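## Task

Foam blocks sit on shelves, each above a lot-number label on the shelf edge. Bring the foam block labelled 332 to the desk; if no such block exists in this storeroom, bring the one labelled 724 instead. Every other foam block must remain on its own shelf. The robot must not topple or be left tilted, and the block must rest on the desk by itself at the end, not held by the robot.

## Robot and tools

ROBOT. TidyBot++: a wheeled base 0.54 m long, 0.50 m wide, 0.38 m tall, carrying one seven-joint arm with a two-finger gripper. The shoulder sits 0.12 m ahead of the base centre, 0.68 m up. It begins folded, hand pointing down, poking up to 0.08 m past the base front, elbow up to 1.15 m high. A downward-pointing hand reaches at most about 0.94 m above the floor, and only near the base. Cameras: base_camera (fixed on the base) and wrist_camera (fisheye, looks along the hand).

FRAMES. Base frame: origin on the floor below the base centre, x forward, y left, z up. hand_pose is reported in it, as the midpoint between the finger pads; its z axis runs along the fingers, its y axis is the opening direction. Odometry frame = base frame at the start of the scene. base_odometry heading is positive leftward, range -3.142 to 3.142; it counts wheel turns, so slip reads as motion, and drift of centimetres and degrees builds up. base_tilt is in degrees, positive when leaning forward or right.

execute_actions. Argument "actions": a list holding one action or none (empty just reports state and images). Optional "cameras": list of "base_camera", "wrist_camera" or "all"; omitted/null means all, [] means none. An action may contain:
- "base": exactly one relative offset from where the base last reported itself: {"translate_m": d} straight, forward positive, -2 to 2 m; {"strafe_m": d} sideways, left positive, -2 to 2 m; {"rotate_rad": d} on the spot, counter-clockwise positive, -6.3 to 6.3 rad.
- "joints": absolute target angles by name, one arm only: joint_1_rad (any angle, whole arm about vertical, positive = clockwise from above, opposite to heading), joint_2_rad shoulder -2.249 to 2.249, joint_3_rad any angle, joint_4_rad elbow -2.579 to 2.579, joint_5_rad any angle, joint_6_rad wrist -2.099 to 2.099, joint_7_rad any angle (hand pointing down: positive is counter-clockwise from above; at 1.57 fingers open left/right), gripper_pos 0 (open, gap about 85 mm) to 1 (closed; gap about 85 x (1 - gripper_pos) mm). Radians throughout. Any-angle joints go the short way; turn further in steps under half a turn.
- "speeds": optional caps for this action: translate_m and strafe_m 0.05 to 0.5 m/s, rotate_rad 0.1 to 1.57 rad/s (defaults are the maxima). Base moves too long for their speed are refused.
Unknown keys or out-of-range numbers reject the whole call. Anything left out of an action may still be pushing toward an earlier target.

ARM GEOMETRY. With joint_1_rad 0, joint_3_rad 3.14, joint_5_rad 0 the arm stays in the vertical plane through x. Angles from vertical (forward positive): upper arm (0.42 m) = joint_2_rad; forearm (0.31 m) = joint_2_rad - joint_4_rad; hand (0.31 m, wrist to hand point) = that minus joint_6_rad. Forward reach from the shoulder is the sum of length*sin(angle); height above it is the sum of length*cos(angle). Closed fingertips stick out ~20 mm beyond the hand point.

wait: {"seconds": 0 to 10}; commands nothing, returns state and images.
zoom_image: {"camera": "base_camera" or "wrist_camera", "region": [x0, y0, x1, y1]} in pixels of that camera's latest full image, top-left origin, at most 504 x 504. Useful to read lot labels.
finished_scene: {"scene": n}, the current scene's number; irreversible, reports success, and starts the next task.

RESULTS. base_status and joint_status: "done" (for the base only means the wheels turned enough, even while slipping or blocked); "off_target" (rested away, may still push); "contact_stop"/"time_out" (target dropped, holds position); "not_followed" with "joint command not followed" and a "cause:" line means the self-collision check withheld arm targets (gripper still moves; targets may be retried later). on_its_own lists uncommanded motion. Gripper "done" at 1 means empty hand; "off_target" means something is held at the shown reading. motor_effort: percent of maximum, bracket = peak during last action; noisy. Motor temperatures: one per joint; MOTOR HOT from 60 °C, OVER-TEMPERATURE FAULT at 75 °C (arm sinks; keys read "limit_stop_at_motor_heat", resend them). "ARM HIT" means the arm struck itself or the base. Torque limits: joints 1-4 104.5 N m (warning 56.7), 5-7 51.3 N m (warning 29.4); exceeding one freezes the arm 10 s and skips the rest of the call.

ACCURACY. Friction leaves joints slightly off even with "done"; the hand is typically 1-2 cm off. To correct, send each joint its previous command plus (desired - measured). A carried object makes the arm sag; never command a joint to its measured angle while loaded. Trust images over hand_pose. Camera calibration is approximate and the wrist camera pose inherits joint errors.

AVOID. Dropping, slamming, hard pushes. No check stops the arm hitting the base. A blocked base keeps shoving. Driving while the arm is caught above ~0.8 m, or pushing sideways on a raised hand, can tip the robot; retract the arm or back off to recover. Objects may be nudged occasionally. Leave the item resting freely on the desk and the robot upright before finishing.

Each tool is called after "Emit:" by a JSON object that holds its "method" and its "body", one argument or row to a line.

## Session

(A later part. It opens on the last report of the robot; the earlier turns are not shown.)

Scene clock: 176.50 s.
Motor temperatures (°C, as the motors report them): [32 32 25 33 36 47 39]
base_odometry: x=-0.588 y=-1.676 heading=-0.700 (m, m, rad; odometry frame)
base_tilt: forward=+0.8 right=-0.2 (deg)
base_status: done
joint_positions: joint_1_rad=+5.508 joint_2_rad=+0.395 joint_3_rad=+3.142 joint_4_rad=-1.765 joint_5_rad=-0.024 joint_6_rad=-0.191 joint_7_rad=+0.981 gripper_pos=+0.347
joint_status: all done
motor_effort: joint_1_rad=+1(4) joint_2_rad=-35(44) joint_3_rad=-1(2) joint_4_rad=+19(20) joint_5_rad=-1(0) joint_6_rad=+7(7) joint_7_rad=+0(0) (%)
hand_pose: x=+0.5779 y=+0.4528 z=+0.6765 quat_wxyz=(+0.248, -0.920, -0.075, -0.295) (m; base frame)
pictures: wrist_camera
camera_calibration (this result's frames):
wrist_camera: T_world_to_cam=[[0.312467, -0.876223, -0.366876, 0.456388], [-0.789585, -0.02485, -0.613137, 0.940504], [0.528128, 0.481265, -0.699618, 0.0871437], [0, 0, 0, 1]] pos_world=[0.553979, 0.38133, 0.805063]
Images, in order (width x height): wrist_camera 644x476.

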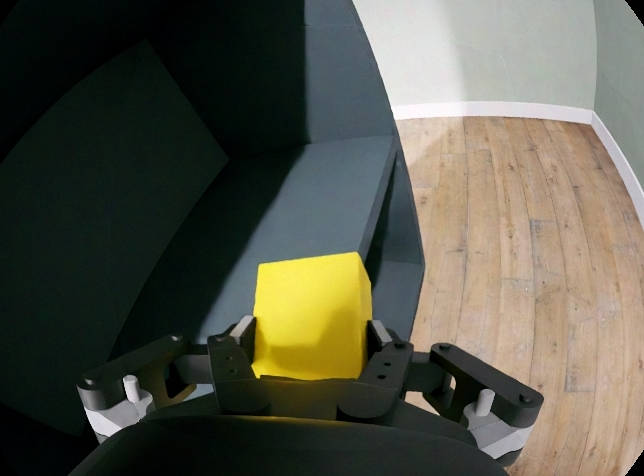

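Emit:
{"method": "execute_actions", "body": {
  "actions": [
    {"base":{"translate_m":1.53},"joints":{"joint_2_rad":-0.6,"joint_4_rad":-2.4}}
  ],
  "cameras": []
}}

Emit:
{"method": "execute_actions", "body": {
  "actions": [
    {"base":{"strafe_m":1.75},"joints":{"joint_1_rad":4.71}}
  ],
  "cameras": []
}}

Emit:
{"method": "execute_actions", "body": {
  "actions": [
    {"base":{"translate_m":-1.2}}
  ]
}}

Scene clock: 188.00 s.
Motor temperatures (°C, as the motors report them): [32 33 25 33 36 47 39]
base_odometry: x=+0.582 y=-2.663 heading=-0.700 (m, m, rad; odometry frame)
base_tilt: forward=+0.8 right=-0.2 (deg)
base_status: done
joint_positions: joint_1_rad=+5.508 joint_2_rad=-0.589 joint_3_rad=+3.142 joint_4_rad=-2.384 joint_5_rad=-0.024 joint_6_rad=-0.191 joint_7_rad=+0.981 gripper_pos=+0.347
joint_status: all done
motor_effort: joint_1_rad=-1(3) joint_2_rad=+0(38) joint_3_rad=+0(1) joint_4_rad=+23(24) joint_5_rad=+0(0) joint_6_rad=+8(8) joint_7_rad=+0(0) (%)
hand_pose: x=+0.3728 y=+0.2521 z=+0.8366 quat_wxyz=(+0.351, -0.835, -0.068, -0.419) (m; base frame)
pictures: none
No camera images: the call's "cameras" was empty. Leave "cameras" out to get every camera's image.

Scene clock: 192.87 s.
Motor temperatures (°C, as the motors report them): [32 33 25 33 36 47 39]
base_odometry: x=+1.711 y=-1.325 heading=-0.701 (m, m, rad; odometry frame)
base_tilt: forward=+0.8 right=-0.2 (deg)
base_status: done
joint_positions: joint_1_rad=+4.723 joint_2_rad=-0.591 joint_3_rad=+3.142 joint_4_rad=-2.384 joint_5_rad=-0.024 joint_6_rad=-0.191 joint_7_rad=+0.981 gripper_pos=+0.347
joint_status: all done
motor_effort: joint_1_rad=+0(0) joint_2_rad=+0(3) joint_3_rad=+0(1) joint_4_rad=+23(24) joint_5_rad=+0(0) joint_6_rad=+9(9) joint_7_rad=+0(0) (%)
hand_pose: x=+0.1204 y=+0.3574 z=+0.8368 quat_wxyz=(+0.485, -0.745, -0.382, -0.253) (m; base frame)
pictures: none
No camera images: the call's "cameras" was empty. Leave "cameras" out to get every camera's image.

Scene clock: 196.60 s.
Motor temperatures (°C, as the motors report them): [32 33 25 33 36 47 39]
base_odometry: x=+0.794 y=-0.551 heading=-0.701 (m, m, rad; odometry frame)
base_tilt: forward=+0.8 right=-0.2 (deg)
base_status: done
joint_positions: joint_1_rad=+4.723 joint_2_rad=-0.591 joint_3_rad=+3.142 joint_4_rad=-2.384 joint_5_rad=-0.024 joint_6_rad=-0.191 joint_7_rad=+0.981 gripper_pos=+0.347
joint_status: not commanded
motor_effort: joint_1_rad=+0(1) joint_2_rad=+0(1) joint_3_rad=+0(2) joint_4_rad=+23(24) joint_5_rad=+0(0) joint_6_rad=+8(9) joint_7_rad=+0(0) (%)
hand_pose: x=+0.1203 y=+0.3574 z=+0.8368 quat_wxyz=(+0.485, -0.745, -0.382, -0.253) (m; base frame)
pictures: base_camera, wrist_camera
camera_calibration (this result's frames):
wrist_camera: T_world_to_cam=[[0.841898, -0.241553, -0.482555, 0.380781], [-0.538474, -0.317381, -0.780587, 0.889511], [0.0353993, 0.917018, -0.397272, 0.137393], [0, 0, 0, 1]] pos_world=[0.153536, 0.2483, 0.932671]
Images, in order (width x height): base_camera 644x364, wrist_camera 644x476.

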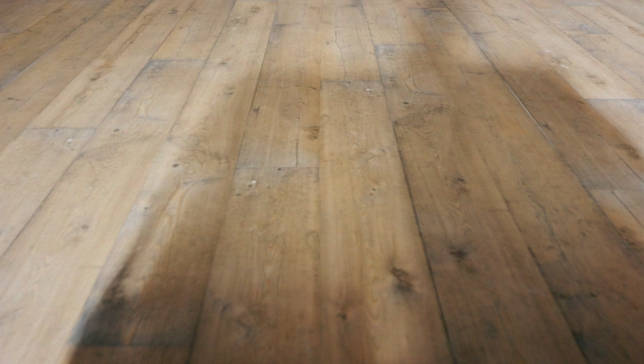

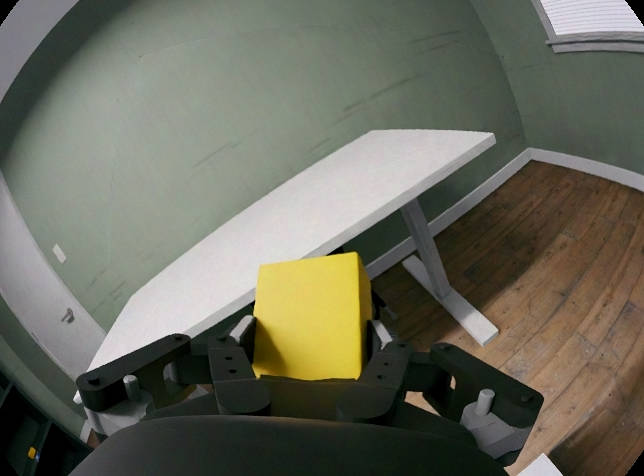

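Emit:
{"method": "execute_actions", "body": {
  "actions": [
    {"joints":{"joint_2_rad":0.2,"joint_4_rad":-1.34,"joint_6_rad":-0.95}}
  ],
  "cameras": []
}}

Emit:
{"method": "execute_actions", "body": {
  "actions": [
    {"base":{"strafe_m":0.25}}
  ],
  "cameras": []
}}

Emit:
{"method": "execute_actions", "body": {
  "actions": [
    {"joints":{"joint_2_rad":0.31}}
  ],
  "cameras": ["wrist_camera"]
}}

Scene clock: 207.93 s.
Motor temperatures (°C, as the motors report them): [32 33 25 33 36 47 39]
base_odometry: x=+0.794 y=-0.551 heading=-0.701 (m, m, rad; odometry frame)
base_tilt: forward=+0.8 right=-0.2 (deg)
base_status: not commanded
joint_positions: joint_1_rad=+4.723 joint_2_rad=+0.193 joint_3_rad=+3.142 joint_4_rad=-1.362 joint_5_rad=-0.024 joint_6_rad=-0.908 joint_7_rad=+0.981 gripper_pos=+0.347
joint_status: all done
motor_effort: joint_1_rad=+0(0) joint_2_rad=-31(31) joint_3_rad=+0(0) joint_4_rad=+22(24) joint_5_rad=+0(0) joint_6_rad=+6(9) joint_7_rad=+0(0) (%)
hand_pose: x=+0.1185 y=+0.5904 z=+0.8574 quat_wxyz=(+0.298, -0.836, -0.436, -0.148) (m; base frame)
pictures: none
No camera images: the call's "cameras" was empty. Leave "cameras" out to get every camera's image.

Scene clock: 209.70 s.
Motor temperatures (°C, as the motors report them): [32 33 25 33 36 47 39]
base_odometry: x=+0.955 y=-0.360 heading=-0.700 (m, m, rad; odometry frame)
base_tilt: forward=+0.8 right=-0.2 (deg)
base_status: done
joint_positions: joint_1_rad=+4.723 joint_2_rad=+0.204 joint_3_rad=+3.142 joint_4_rad=-1.359 joint_5_rad=-0.024 joint_6_rad=-0.912 joint_7_rad=+0.981 gripper_pos=+0.347
joint_status: not commanded
motor_effort: joint_1_rad=+0(1) joint_2_rad=-32(35) joint_3_rad=+0(1) joint_4_rad=+22(24) joint_5_rad=-1(1) joint_6_rad=+6(6) joint_7_rad=+0(0) (%)
hand_pose: x=+0.1183 y=+0.5922 z=+0.8521 quat_wxyz=(+0.294, -0.838, -0.437, -0.146) (m; base frame)
pictures: none
No camera images: the call's "cameras" was empty. Leave "cameras" out to get every camera's image.

Scene clock: 210.73 s.
Motor temperatures (°C, as the motors report them): [32 33 25 33 36 47 39]
base_odometry: x=+0.955 y=-0.360 heading=-0.700 (m, m, rad; odometry frame)
base_tilt: forward=+0.8 right=-0.2 (deg)
base_status: not commanded
joint_positions: joint_1_rad=+4.723 joint_2_rad=+0.314 joint_3_rad=+3.142 joint_4_rad=-1.357 joint_5_rad=-0.024 joint_6_rad=-0.912 joint_7_rad=+0.981 gripper_pos=+0.347
joint_status: all done
motor_effort: joint_1_rad=+0(0) joint_2_rad=-36(39) joint_3_rad=+0(0) joint_4_rad=+22(23) joint_5_rad=-1(1) joint_6_rad=+5(6) joint_7_rad=+0(0) (%)
hand_pose: x=+0.1185 y=+0.6080 z=+0.7867 quat_wxyz=(+0.248, -0.853, -0.444, -0.121) (m; base frame)
pictures: wrist_camera
camera_calibration (this result's frames):
wrist_camera: T_world_to_cam=[[0.844629, -0.459794, -0.274211, 0.38715], [-0.535092, -0.709097, -0.459192, 0.913896], [0.016692, 0.534575, -0.844956, 0.474702], [0, 0, 0, 1]] pos_world=[0.154097, 0.572287, 0.926917]
Images, in order (width x height): wrist_camera 644x476.

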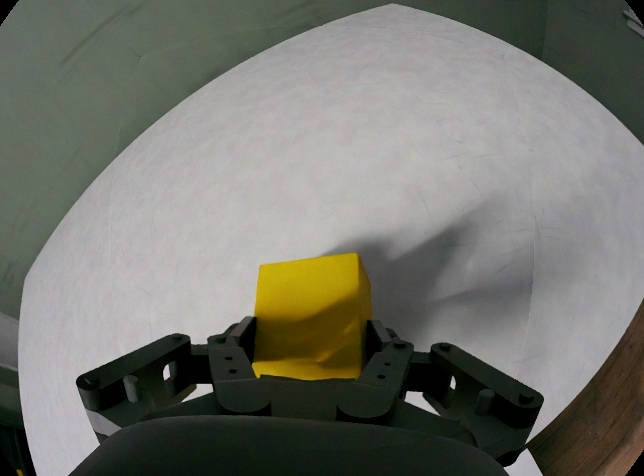

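Emit:
{"method": "execute_actions", "body": {
  "actions": [
    {"joints":{"joint_2_rad":0.345}}
  ],
  "cameras": []
}}

Emit:
{"method": "execute_actions", "body": {
  "actions": [
    {"joints":{"gripper_pos":0}}
  ],
  "cameras": []
}}

Emit:
{"method": "execute_actions", "body": {
  "actions": [
    {"joints":{"joint_2_rad":0.15}}
  ],
  "cameras": ["wrist_camera"]
}}

Emit:
{"method": "finished_scene", "body": {
  "scene": 1
}}

Scene clock: 222.80 s.
Motor temperatures (°C, as the motors report them): [32 33 25 33 36 47 39]
base_odometry: x=+0.955 y=-0.360 heading=-0.700 (m, m, rad; odometry frame)
base_tilt: forward=+0.8 right=-0.2 (deg)
base_status: not commanded
joint_positions: joint_1_rad=+4.723 joint_2_rad=+0.337 joint_3_rad=+3.142 joint_4_rad=-1.357 joint_5_rad=-0.024 joint_6_rad=-0.912 joint_7_rad=+0.981 gripper_pos=+0.347
joint_status: all done
motor_effort: joint_1_rad=+0(0) joint_2_rad=-36(37) joint_3_rad=+0(0) joint_4_rad=+21(22) joint_5_rad=+0(1) joint_6_rad=+5(5) joint_7_rad=+0(0) (%)
hand_pose: x=+0.1185 y=+0.6102 z=+0.7727 quat_wxyz=(+0.238, -0.855, -0.445, -0.116) (m; base frame)
pictures: none
No camera images: the call's "cameras" was empty. Leave "cameras" out to get every camera's image.

Scene clock: 223.90 s.
Motor temperatures (°C, as the motors report them): [32 33 25 33 36 47 39]
base_odometry: x=+0.955 y=-0.360 heading=-0.700 (m, m, rad; odometry frame)
base_tilt: forward=+0.8 right=-0.2 (deg)
base_status: not commanded
joint_positions: joint_1_rad=+4.723 joint_2_rad=+0.337 joint_3_rad=+3.142 joint_4_rad=-1.357 joint_5_rad=-0.024 joint_6_rad=-0.912 joint_7_rad=+0.981 gripper_pos=+0.000
joint_status: all done
motor_effort: joint_1_rad=+0(0) joint_2_rad=-35(36) joint_3_rad=+0(0) joint_4_rad=+21(22) joint_5_rad=-1(0) joint_6_rad=+4(5) joint_7_rad=+0(1) (%)
hand_pose: x=+0.1185 y=+0.6102 z=+0.7727 quat_wxyz=(+0.238, -0.855, -0.445, -0.116) (m; base frame)
pictures: none
No camera images: the call's "cameras" was empty. Leave "cameras" out to get every camera's image.

Scene clock: 225.30 s.
Motor temperatures (°C, as the motors report them): [32 33 25 33 36 47 39]
base_odometry: x=+0.955 y=-0.360 heading=-0.700 (m, m, rad; odometry frame)
base_tilt: forward=+0.8 right=-0.2 (deg)
base_status: not commanded
joint_positions: joint_1_rad=+4.723 joint_2_rad=+0.144 joint_3_rad=+3.142 joint_4_rad=-1.352 joint_5_rad=-0.024 joint_6_rad=-0.912 joint_7_rad=+0.981 gripper_pos=+0.000
joint_status: all done
motor_effort: joint_1_rad=+0(1) joint_2_rad=-28(38) joint_3_rad=+0(0) joint_4_rad=+22(22) joint_5_rad=-1(1) joint_6_rad=+6(6) joint_7_rad=+0(0) (%)
hand_pose: x=+0.1182 y=+0.5825 z=+0.8906 quat_wxyz=(+0.321, -0.828, -0.432, -0.161) (m; base frame)
pictures: wrist_camera
camera_calibration (this result's frames):
wrist_camera: T_world_to_cam=[[0.845212, -0.405211, -0.348456, 0.43842], [-0.534123, -0.618305, -0.576552, 0.994923], [0.0181731, 0.673426, -0.739031, 0.400687], [0, 0, 0, 1]] pos_world=[0.153571, 0.522985, 1.02251]
Images, in order (width x height): wrist_camera 644x476.

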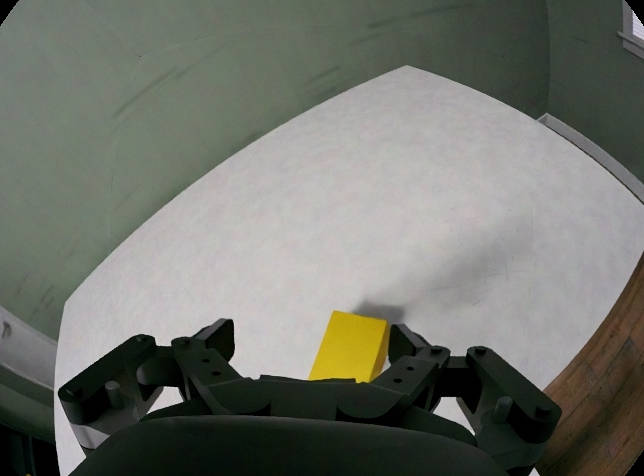

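The scene is finished: the task was done.


## Next scene

Yellow sponges sit on shelves, each above a lot-number label on the shelf edge. Bring the yellow sponge labelled 224 to the desk; if none carries that number here, bring the one labelled 274 instead. Every other yellow sponge must remain on its own shelf. The robot must not topple or be left tilted, and the sponge must rest on the desk by itself at the end, not held by the robot.

Emit:
{"method": "execute_actions", "body": {
  "actions": [
    {"joints":{"joint_6_rad":0.4}}
  ]
}}

Scene clock: 1.57 s.
Motor temperatures (°C, as the motors report them): [32 33 25 33 36 47 39]
base_odometry: x=+0.000 y=+0.000 heading=+0.000 (m, m, rad; odometry frame)
base_tilt: forward=+0.8 right=-0.2 (deg)
base_status: not commanded
joint_positions: joint_1_rad=+0.050 joint_2_rad=-0.353 joint_3_rad=+3.118 joint_4_rad=-2.494 joint_5_rad=-0.035 joint_6_rad=+0.380 joint_7_rad=+1.550 gripper_pos=+0.000
joint_status: all done
motor_effort: joint_1_rad=+0(0) joint_2_rad=-7(7) joint_3_rad=+0(0) joint_4_rad=+20(20) joint_5_rad=+0(1) joint_6_rad=+9(9) joint_7_rad=-1(1) (%)
hand_pose: x=+0.5433 y=-0.0130 z=+0.8480 quat_wxyz=(+0.000, +0.770, -0.033, +0.637) (m; base frame)
pictures: base_camera, wrist_camera
camera_calibration (this result's frames):
wrist_camera: T_world_to_cam=[[-0.0630037, -0.997944, 0.0117771, 0.00327822], [-0.169556, -0.000925802, -0.98552, 0.985919], [0.983505, -0.0640882, -0.169149, -0.254784], [0, 0, 0, 1]] pos_world=[0.417956, -0.0121444, 0.928508]
Images, in order (width x height): base_camera 644x364, wrist_camera 644x476.

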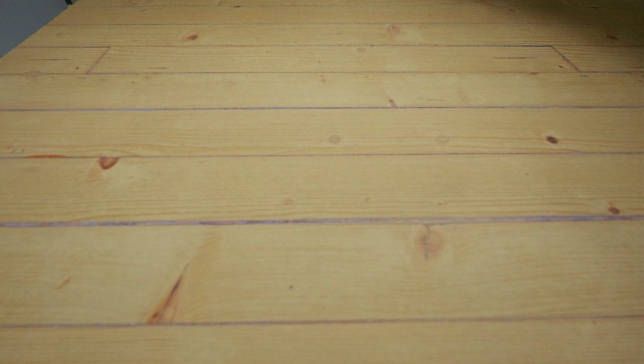

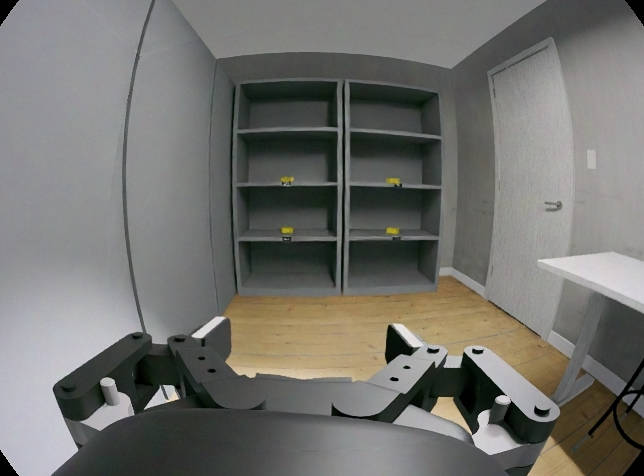

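Emit:
{"method": "execute_actions", "body": {
  "actions": [
    {"base":{"translate_m":-0.6},"joints":{"joint_1_rad":-2.3,"joint_2_rad":-0.7,"joint_6_rad":-0.2}}
  ],
  "cameras": ["wrist_camera"]
}}

Scene clock: 18.93 s.
Motor temperatures (°C, as the motors report them): [32 32 25 33 36 47 39]
base_odometry: x=-0.600 y=+0.000 heading=+0.001 (m, m, rad; odometry frame)
base_tilt: forward=+0.8 right=-0.2 (deg)
base_status: done
joint_positions: joint_1_rad=-2.286 joint_2_rad=-0.684 joint_3_rad=+3.118 joint_4_rad=-2.494 joint_5_rad=-0.035 joint_6_rad=-0.154 joint_7_rad=+1.550 gripper_pos=+0.000
joint_status: all done
motor_effort: joint_1_rad=+0(1) joint_2_rad=+3(10) joint_3_rad=+1(2) joint_4_rad=+22(22) joint_5_rad=+0(0) joint_6_rad=+8(9) joint_7_rad=-1(1) (%)
hand_pose: x=-0.1036 y=+0.2393 z=+0.8136 quat_wxyz=(-0.511, +0.354, +0.753, +0.215) (m; base frame)
pictures: wrist_camera
camera_calibration (this result's frames):
wrist_camera: T_world_to_cam=[[0.754383, 0.656219, 0.0167813, -0.100541], [0.251646, -0.26549, -0.930693, 0.90491], [-0.606284, 0.706322, -0.365416, 0.202363], [0, 0, 0, 1]] pos_world=[-0.0291819, 0.163288, 0.917827]
Images, in order (width x height): wrist_camera 644x476.

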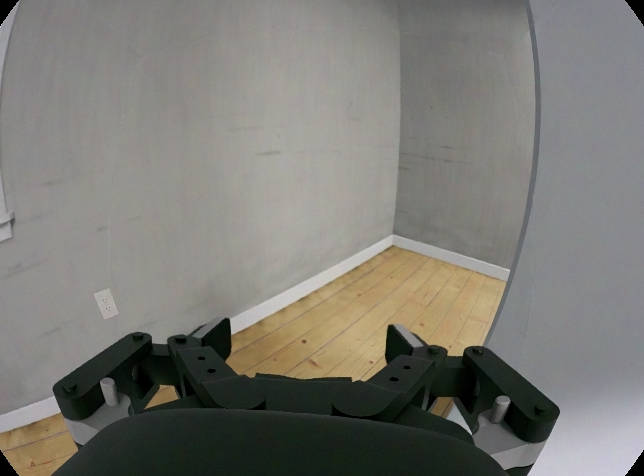

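Emit:
{"method": "execute_actions", "body": {
  "actions": [
    {"base":{"translate_m":-0.48},"joints":{"joint_1_rad":-1.2}}
  ],
  "cameras": []
}}

Emit:
{"method": "execute_actions", "body": {
  "actions": [
    {"base":{"strafe_m":1.7}}
  ],
  "cameras": []
}}

Emit:
{"method": "execute_actions", "body": {
  "actions": [
    {"joints":{"joint_1_rad":1.0,"joint_6_rad":-0.35}}
  ]
}}

Scene clock: 29.73 s.
Motor temperatures (°C, as the motors report them): [32 32 25 33 36 47 39]
base_odometry: x=-1.080 y=-0.001 heading=+0.001 (m, m, rad; odometry frame)
base_tilt: forward=+0.8 right=-0.2 (deg)
base_status: done
joint_positions: joint_1_rad=-1.214 joint_2_rad=-0.689 joint_3_rad=+3.118 joint_4_rad=-2.494 joint_5_rad=-0.035 joint_6_rad=-0.155 joint_7_rad=+1.550 gripper_pos=+0.000
joint_status: all done
motor_effort: joint_1_rad=+0(0) joint_2_rad=+3(4) joint_3_rad=+1(2) joint_4_rad=+22(22) joint_5_rad=+0(0) joint_6_rad=+8(9) joint_7_rad=-1(0) (%)
hand_pose: x=+0.2225 y=+0.3093 z=+0.8151 quat_wxyz=(-0.331, +0.688, +0.466, +0.448) (m; base frame)
pictures: none
No camera images: the call's "cameras" was empty. Leave "cameras" out to get every camera's image.

Scene clock: 34.47 s.
Motor temperatures (°C, as the motors report them): [32 32 25 33 36 47 39]
base_odometry: x=-1.083 y=+1.699 heading=+0.001 (m, m, rad; odometry frame)
base_tilt: forward=+0.8 right=-0.2 (deg)
base_status: done
joint_positions: joint_1_rad=-1.214 joint_2_rad=-0.692 joint_3_rad=+3.118 joint_4_rad=-2.494 joint_5_rad=-0.035 joint_6_rad=-0.156 joint_7_rad=+1.550 gripper_pos=+0.000
joint_status: not commanded
motor_effort: joint_1_rad=+0(1) joint_2_rad=+2(5) joint_3_rad=+1(1) joint_4_rad=+22(23) joint_5_rad=+0(1) joint_6_rad=+8(8) joint_7_rad=+0(0) (%)
hand_pose: x=+0.2223 y=+0.3087 z=+0.8159 quat_wxyz=(-0.331, +0.687, +0.466, +0.449) (m; base frame)
pictures: none
No camera images: the call's "cameras" was empty. Leave "cameras" out to get every camera's image.

Scene clock: 37.73 s.
Motor temperatures (°C, as the motors report them): [32 32 25 33 36 47 39]
base_odometry: x=-1.083 y=+1.699 heading=+0.001 (m, m, rad; odometry frame)
base_tilt: forward=+0.8 right=-0.2 (deg)
base_status: not commanded
joint_positions: joint_1_rad=+0.986 joint_2_rad=-0.692 joint_3_rad=+3.118 joint_4_rad=-2.494 joint_5_rad=-0.035 joint_6_rad=-0.304 joint_7_rad=+1.550 gripper_pos=+0.000
joint_status: all done
motor_effort: joint_1_rad=+0(0) joint_2_rad=+4(4) joint_3_rad=+1(1) joint_4_rad=+22(22) joint_5_rad=-1(1) joint_6_rad=+8(8) joint_7_rad=+0(0) (%)
hand_pose: x=+0.2971 y=-0.2478 z=+0.7747 quat_wxyz=(+0.220, +0.761, -0.419, +0.443) (m; base frame)
pictures: base_camera, wrist_camera
camera_calibration (this result's frames):
wrist_camera: T_world_to_cam=[[-0.830291, -0.557043, 0.0178564, 0.0868322], [-0.287269, 0.400288, -0.870199, 0.916825], [0.477591, -0.727648, -0.492377, 0.196243], [0, 0, 0, 1]] pos_world=[0.241747, -0.175829, 0.892895]
Images, in order (width x height): base_camera 644x364, wrist_camera 644x476.

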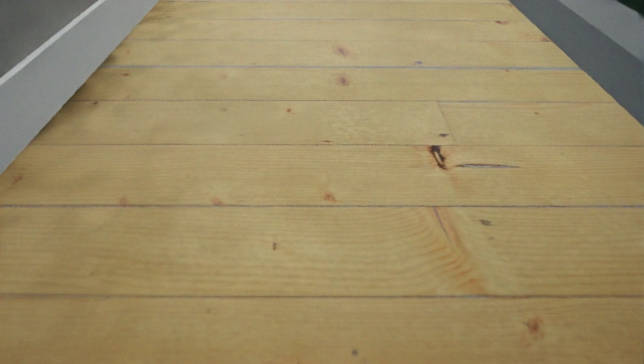

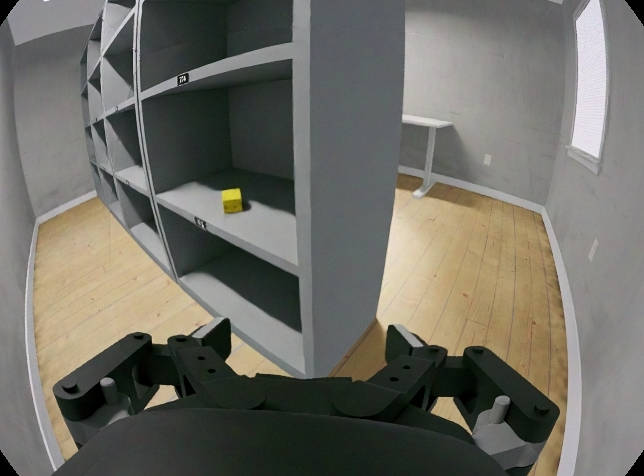

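Emit:
{"method": "execute_actions", "body": {
  "actions": [
    {"base":{"translate_m":1.2},"joints":{"joint_1_rad":1.57}}
  ],
  "cameras": ["wrist_camera"]
}}

Emit:
{"method": "zoom_image", "body": {
  "camera": "wrist_camera",
  "region": [70,30,574,330]
}}

Scene clock: 49.07 s.
Motor temperatures (°C, as the motors report them): [32 32 25 33 36 47 39]
base_odometry: x=+0.117 y=+1.701 heading=+0.001 (m, m, rad; odometry frame)
base_tilt: forward=+0.8 right=-0.2 (deg)
base_status: done
joint_positions: joint_1_rad=+1.556 joint_2_rad=-0.692 joint_3_rad=+3.118 joint_4_rad=-2.494 joint_5_rad=-0.035 joint_6_rad=-0.305 joint_7_rad=+1.550 gripper_pos=+0.000
joint_status: all done
motor_effort: joint_1_rad=-1(1) joint_2_rad=+3(5) joint_3_rad=+0(1) joint_4_rad=+21(22) joint_5_rad=+0(1) joint_6_rad=+8(8) joint_7_rad=+0(0) (%)
hand_pose: x=+0.1352 y=-0.3045 z=+0.7745 quat_wxyz=(+0.336, +0.613, -0.616, +0.363) (m; base frame)
pictures: wrist_camera
camera_calibration (this result's frames):
wrist_camera: T_world_to_cam=[[-0.999622, -0.0208923, 0.0178623, 0.106976], [-0.0258432, 0.492962, -0.869667, 0.885242], [0.00936385, -0.8698, -0.493316, 0.252889], [0, 0, 0, 1]] pos_world=[0.127445, -0.214193, 0.892709]
Images, in order (width x height): wrist_camera 644x476.

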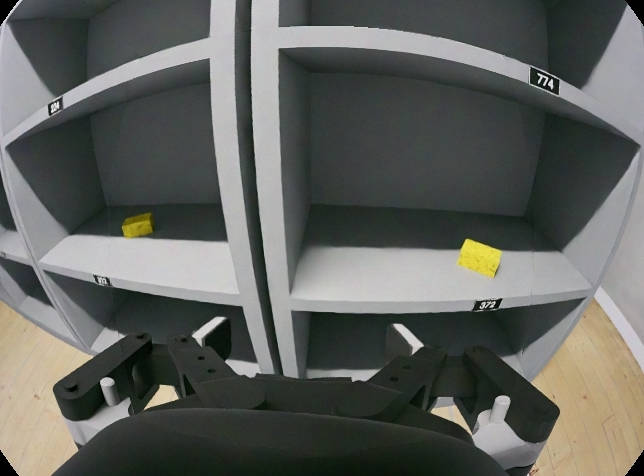

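Region (70, 30, 574, 330) of wrist_camera's 644x476 image, scaled by 1.000; it fills the top 300 rows of this view, and the rest is white.

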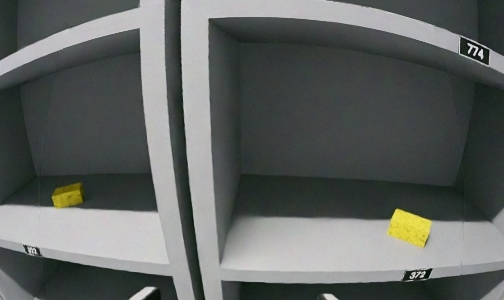

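Emit:
{"method": "execute_actions", "body": {
  "actions": [
    {"base":{"translate_m":0.58},"joints":{"joint_2_rad":-0.5,"joint_4_rad":-1.5,"joint_6_rad":-1.0}}
  ],
  "cameras": ["wrist_camera"]
}}

Scene clock: 54.47 s.
Motor temperatures (°C, as the motors report them): [32 32 25 33 36 47 39]
base_odometry: x=+0.697 y=+1.702 heading=+0.001 (m, m, rad; odometry frame)
base_tilt: forward=+0.8 right=-0.2 (deg)
base_status: done
joint_positions: joint_1_rad=+1.556 joint_2_rad=-0.517 joint_3_rad=+3.118 joint_4_rad=-1.518 joint_5_rad=-0.035 joint_6_rad=-0.954 joint_7_rad=+1.550 gripper_pos=+0.000
joint_status: all done
motor_effort: joint_1_rad=+1(0) joint_2_rad=+0(4) joint_3_rad=+0(2) joint_4_rad=+19(23) joint_5_rad=-1(1) joint_6_rad=+8(8) joint_7_rad=+0(0) (%)
hand_pose: x=+0.1465 y=-0.3442 z=+1.1001 quat_wxyz=(+0.375, +0.593, -0.580, +0.415) (m; base frame)
pictures: wrist_camera
camera_calibration (this result's frames):
wrist_camera: T_world_to_cam=[[-0.99885, -0.0444629, 0.0179183, 0.103279], [-0.0325747, 0.355314, -0.934179, 1.21287], [0.0351696, -0.933689, -0.356354, 0.202391], [0, 0, 0, 1]] pos_world=[0.135552, -0.237389, 1.20331]
Images, in order (width x height): wrist_camera 644x476.

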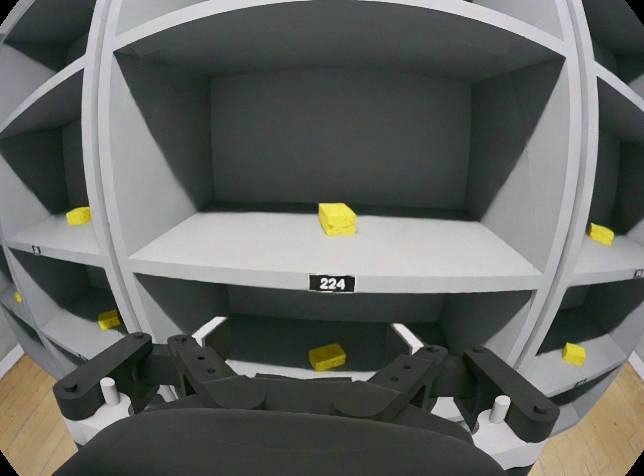

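Emit:
{"method": "execute_actions", "body": {
  "actions": [
    {"base":{"strafe_m":-0.15},"joints":{"joint_1_rad":1.61,"joint_2_rad":-0.335,"joint_4_rad":-1.57,"joint_6_rad":-0.69}}
  ]
}}

Scene clock: 63.63 s.
Motor temperatures (°C, as the motors report them): [32 32 25 33 36 47 39]
base_odometry: x=+0.698 y=+1.552 heading=+0.002 (m, m, rad; odometry frame)
base_tilt: forward=+0.8 right=-0.2 (deg)
base_status: done
joint_positions: joint_1_rad=+1.593 joint_2_rad=-0.325 joint_3_rad=+3.118 joint_4_rad=-1.557 joint_5_rad=-0.035 joint_6_rad=-0.727 joint_7_rad=+1.550 gripper_pos=+0.000
joint_status: all done
motor_effort: joint_1_rad=+1(0) joint_2_rad=-9(17) joint_3_rad=+0(2) joint_4_rad=+22(24) joint_5_rad=-1(1) joint_6_rad=+9(9) joint_7_rad=+0(0) (%)
hand_pose: x=+0.1307 y=-0.4499 z=+1.0668 quat_wxyz=(+0.380, +0.580, -0.595, +0.408) (m; base frame)
pictures: base_camera, wrist_camera
camera_calibration (this result's frames):
wrist_camera: T_world_to_cam=[[-0.999946, -0.0022577, 0.010193, 0.110837], [-0.0103219, 0.360271, -0.932791, 1.21671], [-0.00156627, -0.932845, -0.360274, 0.101809], [0, 0, 0, 1]] pos_world=[0.123549, -0.343122, 1.17049]
Images, in order (width x height): base_camera 644x364, wrist_camera 644x476.

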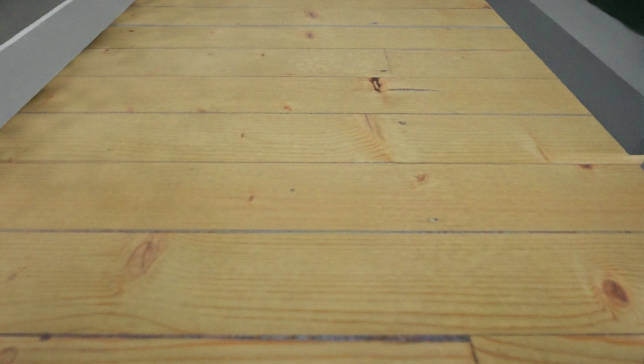

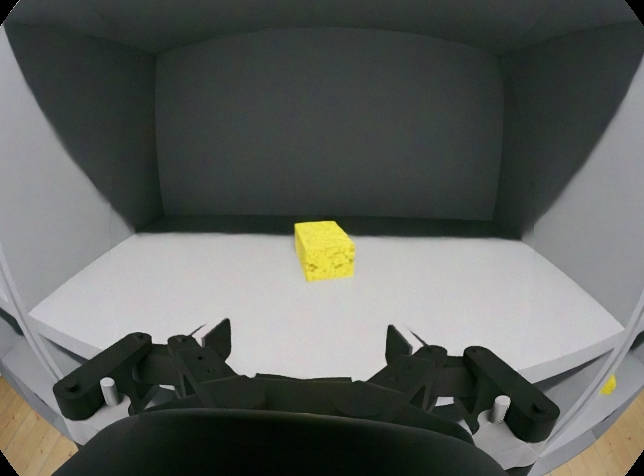

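Emit:
{"method": "execute_actions", "body": {
  "actions": [
    {"base":{"translate_m":-0.015},"joints":{"joint_2_rad":-0.01,"joint_4_rad":-1.44,"joint_6_rad":-0.48}}
  ],
  "cameras": ["wrist_camera"]
}}

Emit:
{"method": "execute_actions", "body": {
  "actions": [
    {"base":{"strafe_m":-0.08},"speeds":{"strafe_m":0.1}}
  ],
  "cameras": ["wrist_camera"]
}}

Scene clock: 73.93 s.
Motor temperatures (°C, as the motors report them): [32 32 25 33 36 47 39]
base_odometry: x=+0.683 y=+1.552 heading=+0.002 (m, m, rad; odometry frame)
base_tilt: forward=+0.8 right=-0.2 (deg)
base_status: done
joint_positions: joint_1_rad=+1.596 joint_2_rad=-0.005 joint_3_rad=+3.118 joint_4_rad=-1.462 joint_5_rad=-0.035 joint_6_rad=-0.526 joint_7_rad=+1.550 gripper_pos=+0.000
joint_status: all done
motor_effort: joint_1_rad=+1(1) joint_2_rad=-23(26) joint_3_rad=+0(2) joint_4_rad=+22(23) joint_5_rad=-1(1) joint_6_rad=+8(9) joint_7_rad=+0(0) (%)
hand_pose: x=+0.1251 y=-0.5952 z=+1.0137 quat_wxyz=(+0.372, +0.580, -0.604, +0.402) (m; base frame)
pictures: wrist_camera
camera_calibration (this result's frames):
wrist_camera: T_world_to_cam=[[-0.999979, 0.00631867, 0.00107013, 0.119722], [0.00142442, 0.381946, -0.924183, 1.2221], [-0.00624834, -0.924163, -0.381948, -0.0251223], [0, 0, 0, 1]] pos_world=[0.117822, -0.490752, 1.11972]
Images, in order (width x height): wrist_camera 644x476.

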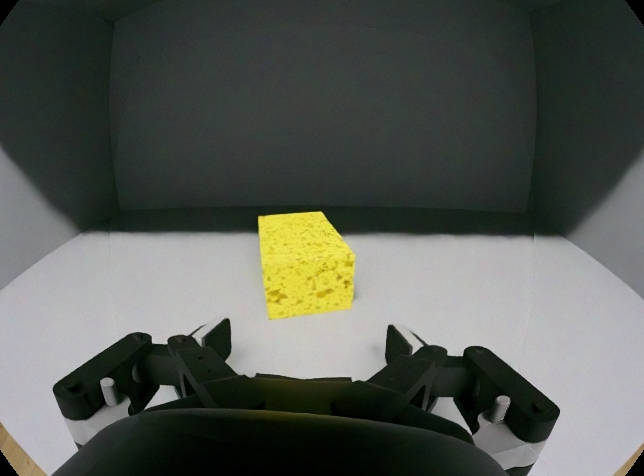

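Scene clock: 75.27 s.
Motor temperatures (°C, as the motors report them): [32 32 25 33 36 47 39]
base_odometry: x=+0.683 y=+1.472 heading=+0.002 (m, m, rad; odometry frame)
base_tilt: forward=+0.8 right=-0.2 (deg)
base_status: done
joint_positions: joint_1_rad=+1.596 joint_2_rad=-0.007 joint_3_rad=+3.118 joint_4_rad=-1.461 joint_5_rad=-0.035 joint_6_rad=-0.524 joint_7_rad=+1.550 gripper_pos=+0.000
joint_status: not commanded
motor_effort: joint_1_rad=+1(1) joint_2_rad=-23(27) joint_3_rad=+0(1) joint_4_rad=+22(23) joint_5_rad=-1(1) joint_6_rad=+8(9) joint_7_rad=+0(0) (%)
hand_pose: x=+0.1249 y=-0.5948 z=+1.0159 quat_wxyz=(+0.374, +0.579, -0.603, +0.403) (m; base frame)
pictures: wrist_camera
camera_calibration (this result's frames):
wrist_camera: T_world_to_cam=[[-0.999978, 0.00658555, 0.0010882, 0.119733], [0.00148032, 0.377773, -0.925897, 1.22329], [-0.00650863, -0.925875, -0.377775, -0.0291536], [0, 0, 0, 1]] pos_world=[0.11773, -0.489908, 1.1215]
Images, in order (width x height): wrist_camera 644x476.

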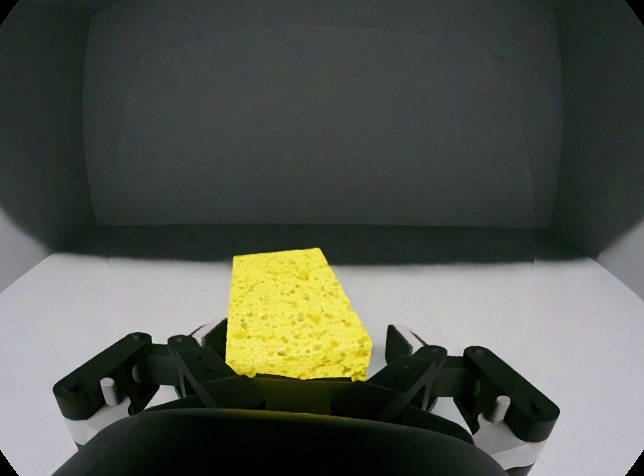

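Emit:
{"method": "execute_actions", "body": {
  "actions": [
    {"joints":{"gripper_pos":1}}
  ],
  "cameras": []
}}

Emit:
{"method": "execute_actions", "body": {
  "actions": [
    {"base":{"strafe_m":0.23},"joints":{"joint_2_rad":-0.5,"joint_4_rad":-1.7}}
  ],
  "cameras": []
}}

Emit:
{"method": "execute_actions", "body": {
  "actions": [
    {"base":{"translate_m":-1.76},"joints":{"joint_4_rad":-2.1,"joint_6_rad":-0.3}}
  ],
  "cameras": []
}}

Emit:
{"method": "execute_actions", "body": {
  "actions": [
    {"base":{"strafe_m":-1.8}}
  ],
  "cameras": []
}}

Emit:
{"method": "execute_actions", "body": {
  "actions": [
    {"base":{"translate_m":1.1}}
  ]
}}

Scene clock: 85.17 s.
Motor temperatures (°C, as the motors report them): [32 32 25 33 36 47 39]
base_odometry: x=+0.683 y=+1.472 heading=+0.002 (m, m, rad; odometry frame)
base_tilt: forward=+0.8 right=-0.2 (deg)
base_status: not commanded
joint_positions: joint_1_rad=+1.596 joint_2_rad=-0.007 joint_3_rad=+3.118 joint_4_rad=-1.459 joint_5_rad=-0.035 joint_6_rad=-0.523 joint_7_rad=+1.550 gripper_pos=+0.345
joint_status: gripper_pos off_target (ended at +0.345, target +1.000)
motor_effort: joint_1_rad=+0(1) joint_2_rad=-23(24) joint_3_rad=+0(0) joint_4_rad=+23(23) joint_5_rad=-1(1) joint_6_rad=+8(8) joint_7_rad=+0(1) (%)
hand_pose: x=+0.1249 y=-0.5952 z=+1.0176 quat_wxyz=(+0.375, +0.578, -0.602, +0.404) (m; base frame)
pictures: none
No camera images: the call's "cameras" was empty. Leave "cameras" out to get every camera's image.

Scene clock: 87.13 s.
Motor temperatures (°C, as the motors report them): [32 32 25 33 36 47 39]
base_odometry: x=+0.682 y=+1.702 heading=+0.002 (m, m, rad; odometry frame)
base_tilt: forward=+0.8 right=-0.2 (deg)
base_status: done
joint_positions: joint_1_rad=+1.598 joint_2_rad=-0.504 joint_3_rad=+3.118 joint_4_rad=-1.680 joint_5_rad=-0.035 joint_6_rad=-0.522 joint_7_rad=+1.550 gripper_pos=+0.345
joint_status: all done
motor_effort: joint_1_rad=+0(2) joint_2_rad=-3(29) joint_3_rad=+0(2) joint_4_rad=+22(23) joint_5_rad=+0(1) joint_6_rad=+9(9) joint_7_rad=+0(0) (%)
hand_pose: x=+0.1286 y=-0.3956 z=+1.1317 quat_wxyz=(+0.455, +0.522, -0.539, +0.479) (m; base frame)
pictures: none
No camera images: the call's "cameras" was empty. Leave "cameras" out to get every camera's image.

Scene clock: 92.00 s.
Motor temperatures (°C, as the motors report them): [32 32 25 33 36 47 39]
base_odometry: x=-1.078 y=+1.700 heading=+0.002 (m, m, rad; odometry frame)
base_tilt: forward=+0.8 right=-0.2 (deg)
base_status: done
joint_positions: joint_1_rad=+1.598 joint_2_rad=-0.504 joint_3_rad=+3.118 joint_4_rad=-2.084 joint_5_rad=-0.035 joint_6_rad=-0.346 joint_7_rad=+1.550 gripper_pos=+0.345
joint_status: all done
motor_effort: joint_1_rad=+0(1) joint_2_rad=-4(5) joint_3_rad=+1(4) joint_4_rad=+23(24) joint_5_rad=-1(0) joint_6_rad=+8(9) joint_7_rad=+0(0) (%)
hand_pose: x=+0.1246 y=-0.4028 z=+0.9389 quat_wxyz=(+0.394, +0.568, -0.593, +0.413) (m; base frame)
pictures: none
No camera images: the call's "cameras" was empty. Leave "cameras" out to get every camera's image.

Scene clock: 96.97 s.
Motor temperatures (°C, as the motors report them): [32 32 25 33 36 47 39]
base_odometry: x=-1.077 y=-0.100 heading=+0.001 (m, m, rad; odometry frame)
base_tilt: forward=+0.8 right=-0.2 (deg)
base_status: done
joint_positions: joint_1_rad=+1.598 joint_2_rad=-0.501 joint_3_rad=+3.118 joint_4_rad=-2.084 joint_5_rad=-0.035 joint_6_rad=-0.343 joint_7_rad=+1.550 gripper_pos=+0.345
joint_status: not commanded
motor_effort: joint_1_rad=+0(1) joint_2_rad=-5(7) joint_3_rad=+0(1) joint_4_rad=+23(23) joint_5_rad=-1(0) joint_6_rad=+8(9) joint_7_rad=+0(0) (%)
hand_pose: x=+0.1246 y=-0.4040 z=+0.9383 quat_wxyz=(+0.394, +0.568, -0.593, +0.413) (m; base frame)
pictures: none
No camera images: the call's "cameras" was empty. Leave "cameras" out to get every camera's image.

Scene clock: 100.43 s.
Motor temperatures (°C, as the motors report them): [32 32 25 33 36 47 39]
base_odometry: x=+0.023 y=-0.100 heading=+0.000 (m, m, rad; odometry frame)
base_tilt: forward=+0.8 right=-0.2 (deg)
base_status: done
joint_positions: joint_1_rad=+1.598 joint_2_rad=-0.501 joint_3_rad=+3.118 joint_4_rad=-2.084 joint_5_rad=-0.035 joint_6_rad=-0.343 joint_7_rad=+1.550 gripper_pos=+0.345
joint_status: not commanded
motor_effort: joint_1_rad=+0(1) joint_2_rad=-4(5) joint_3_rad=+0(2) joint_4_rad=+23(23) joint_5_rad=-1(1) joint_6_rad=+9(9) joint_7_rad=-1(1) (%)
hand_pose: x=+0.1246 y=-0.4040 z=+0.9384 quat_wxyz=(+0.394, +0.568, -0.593, +0.413) (m; base frame)
pictures: base_camera, wrist_camera
camera_calibration (this result's frames):
wrist_camera: T_world_to_cam=[[-0.99978, 0.0174102, 0.0117097, 0.112566], [-0.00532101, 0.329458, -0.944155, 1.07788], [-0.0202958, -0.94401, -0.329293, 0.0670619], [0, 0, 0, 1]] pos_world=[0.119637, -0.293769, 1.03845]
Images, in order (width x height): base_camera 644x364, wrist_camera 644x476.

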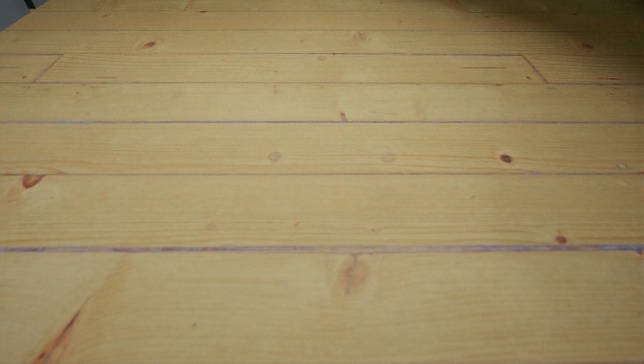

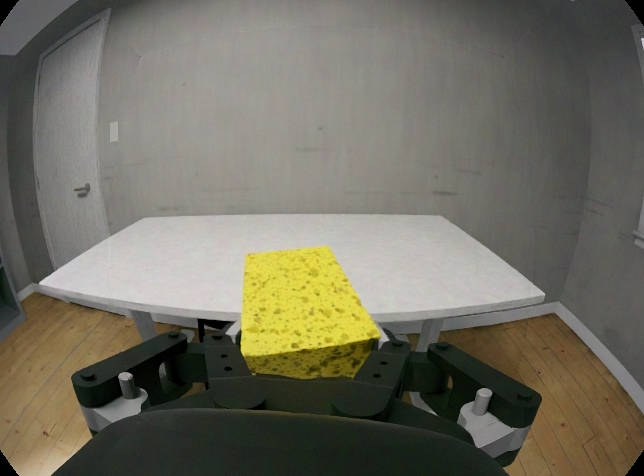

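Emit:
{"method": "execute_actions", "body": {
  "actions": [
    {"base":{"strafe_m":-0.3},"joints":{"joint_4_rad":-1.81,"joint_6_rad":0.2,"joint_2_rad":0.1}}
  ],
  "cameras": []
}}

Emit:
{"method": "execute_actions", "body": {
  "actions": [
    {"joints":{"joint_2_rad":0.33}}
  ],
  "cameras": ["wrist_camera"]
}}

Scene clock: 111.20 s.
Motor temperatures (°C, as the motors report them): [32 32 25 33 36 47 39]
base_odometry: x=+0.024 y=-0.400 heading=+0.001 (m, m, rad; odometry frame)
base_tilt: forward=+0.8 right=-0.2 (deg)
base_status: done
joint_positions: joint_1_rad=+1.598 joint_2_rad=+0.104 joint_3_rad=+3.118 joint_4_rad=-1.832 joint_5_rad=-0.035 joint_6_rad=+0.155 joint_7_rad=+1.550 gripper_pos=+0.345
joint_status: all done
motor_effort: joint_1_rad=+0(1) joint_2_rad=-27(31) joint_3_rad=+0(1) joint_4_rad=+22(23) joint_5_rad=+0(1) joint_6_rad=+9(9) joint_7_rad=+0(1) (%)
hand_pose: x=+0.1160 y=-0.6413 z=+0.9234 quat_wxyz=(+0.434, +0.532, -0.567, +0.456) (m; base frame)
pictures: none
No camera images: the call's "cameras" was empty. Leave "cameras" out to get every camera's image.

Scene clock: 112.67 s.
Motor temperatures (°C, as the motors report them): [32 32 25 33 36 47 39]
base_odometry: x=+0.024 y=-0.400 heading=+0.001 (m, m, rad; odometry frame)
base_tilt: forward=+0.8 right=-0.2 (deg)
base_status: not commanded
joint_positions: joint_1_rad=+1.598 joint_2_rad=+0.336 joint_3_rad=+3.118 joint_4_rad=-1.827 joint_5_rad=-0.035 joint_6_rad=+0.158 joint_7_rad=+1.550 gripper_pos=+0.345
joint_status: all done
motor_effort: joint_1_rad=+0(1) joint_2_rad=-34(38) joint_3_rad=+0(0) joint_4_rad=+20(21) joint_5_rad=+0(0) joint_6_rad=+8(9) joint_7_rad=+0(0) (%)
hand_pose: x=+0.1149 y=-0.6815 z=+0.7725 quat_wxyz=(+0.370, +0.575, -0.616, +0.391) (m; base frame)
pictures: wrist_camera
camera_calibration (this result's frames):
wrist_camera: T_world_to_cam=[[-0.999482, 0.0321558, -0.00101434, 0.129521], [0.0138985, 0.403135, -0.915035, 1.0381], [-0.0290148, -0.914576, -0.403373, -0.171398], [0, 0, 0, 1]] pos_world=[0.110053, -0.579417, 0.880896]
Images, in order (width x height): wrist_camera 644x476.

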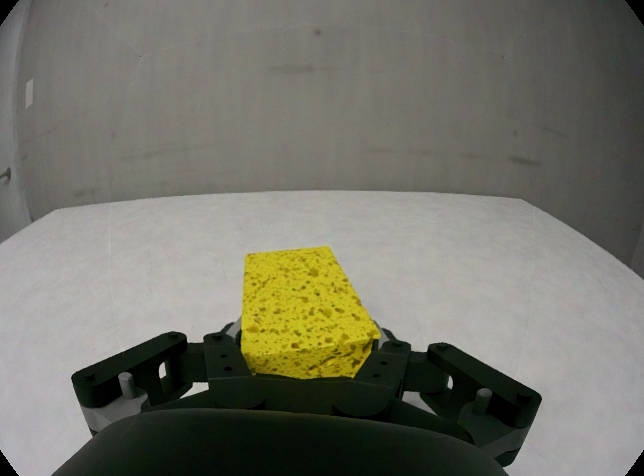

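Emit:
{"method": "execute_actions", "body": {
  "actions": [
    {"joints":{"gripper_pos":0}}
  ],
  "cameras": []
}}

Emit:
{"method": "execute_actions", "body": {
  "actions": [
    {"base":{"strafe_m":0.12}}
  ],
  "cameras": []
}}

Emit:
{"method": "finished_scene", "body": {
  "scene": 2
}}

Scene clock: 119.10 s.
Motor temperatures (°C, as the motors report them): [32 33 25 33 36 47 39]
base_odometry: x=+0.024 y=-0.400 heading=+0.001 (m, m, rad; odometry frame)
base_tilt: forward=+0.8 right=-0.2 (deg)
base_status: not commanded
joint_positions: joint_1_rad=+1.598 joint_2_rad=+0.336 joint_3_rad=+3.118 joint_4_rad=-1.827 joint_5_rad=-0.035 joint_6_rad=+0.158 joint_7_rad=+1.550 gripper_pos=+0.000
joint_status: all done
motor_effort: joint_1_rad=+0(1) joint_2_rad=-34(34) joint_3_rad=-1(0) joint_4_rad=+20(19) joint_5_rad=+0(0) joint_6_rad=+8(9) joint_7_rad=-1(0) (%)
hand_pose: x=+0.1149 y=-0.6815 z=+0.7725 quat_wxyz=(+0.370, +0.575, -0.616, +0.391) (m; base frame)
pictures: none
No camera images: the call's "cameras" was empty. Leave "cameras" out to get every camera's image.

Scene clock: 120.43 s.
Motor temperatures (°C, as the motors report them): [32 33 25 33 36 47 39]
base_odometry: x=+0.024 y=-0.280 heading=+0.001 (m, m, rad; odometry frame)
base_tilt: forward=+0.8 right=-0.2 (deg)
base_status: done
joint_positions: joint_1_rad=+1.598 joint_2_rad=+0.332 joint_3_rad=+3.118 joint_4_rad=-1.826 joint_5_rad=-0.035 joint_6_rad=+0.158 joint_7_rad=+1.550 gripper_pos=+0.000
joint_status: not commanded
motor_effort: joint_1_rad=+0(1) joint_2_rad=-33(38) joint_3_rad=-1(1) joint_4_rad=+20(21) joint_5_rad=+0(1) joint_6_rad=+8(8) joint_7_rad=-1(1) (%)
hand_pose: x=+0.1149 y=-0.6816 z=+0.7762 quat_wxyz=(+0.372, +0.574, -0.615, +0.392) (m; base frame)
pictures: none
No camera images: the call's "cameras" was empty. Leave "cameras" out to get every camera's image.

The scene is finished: the task was done.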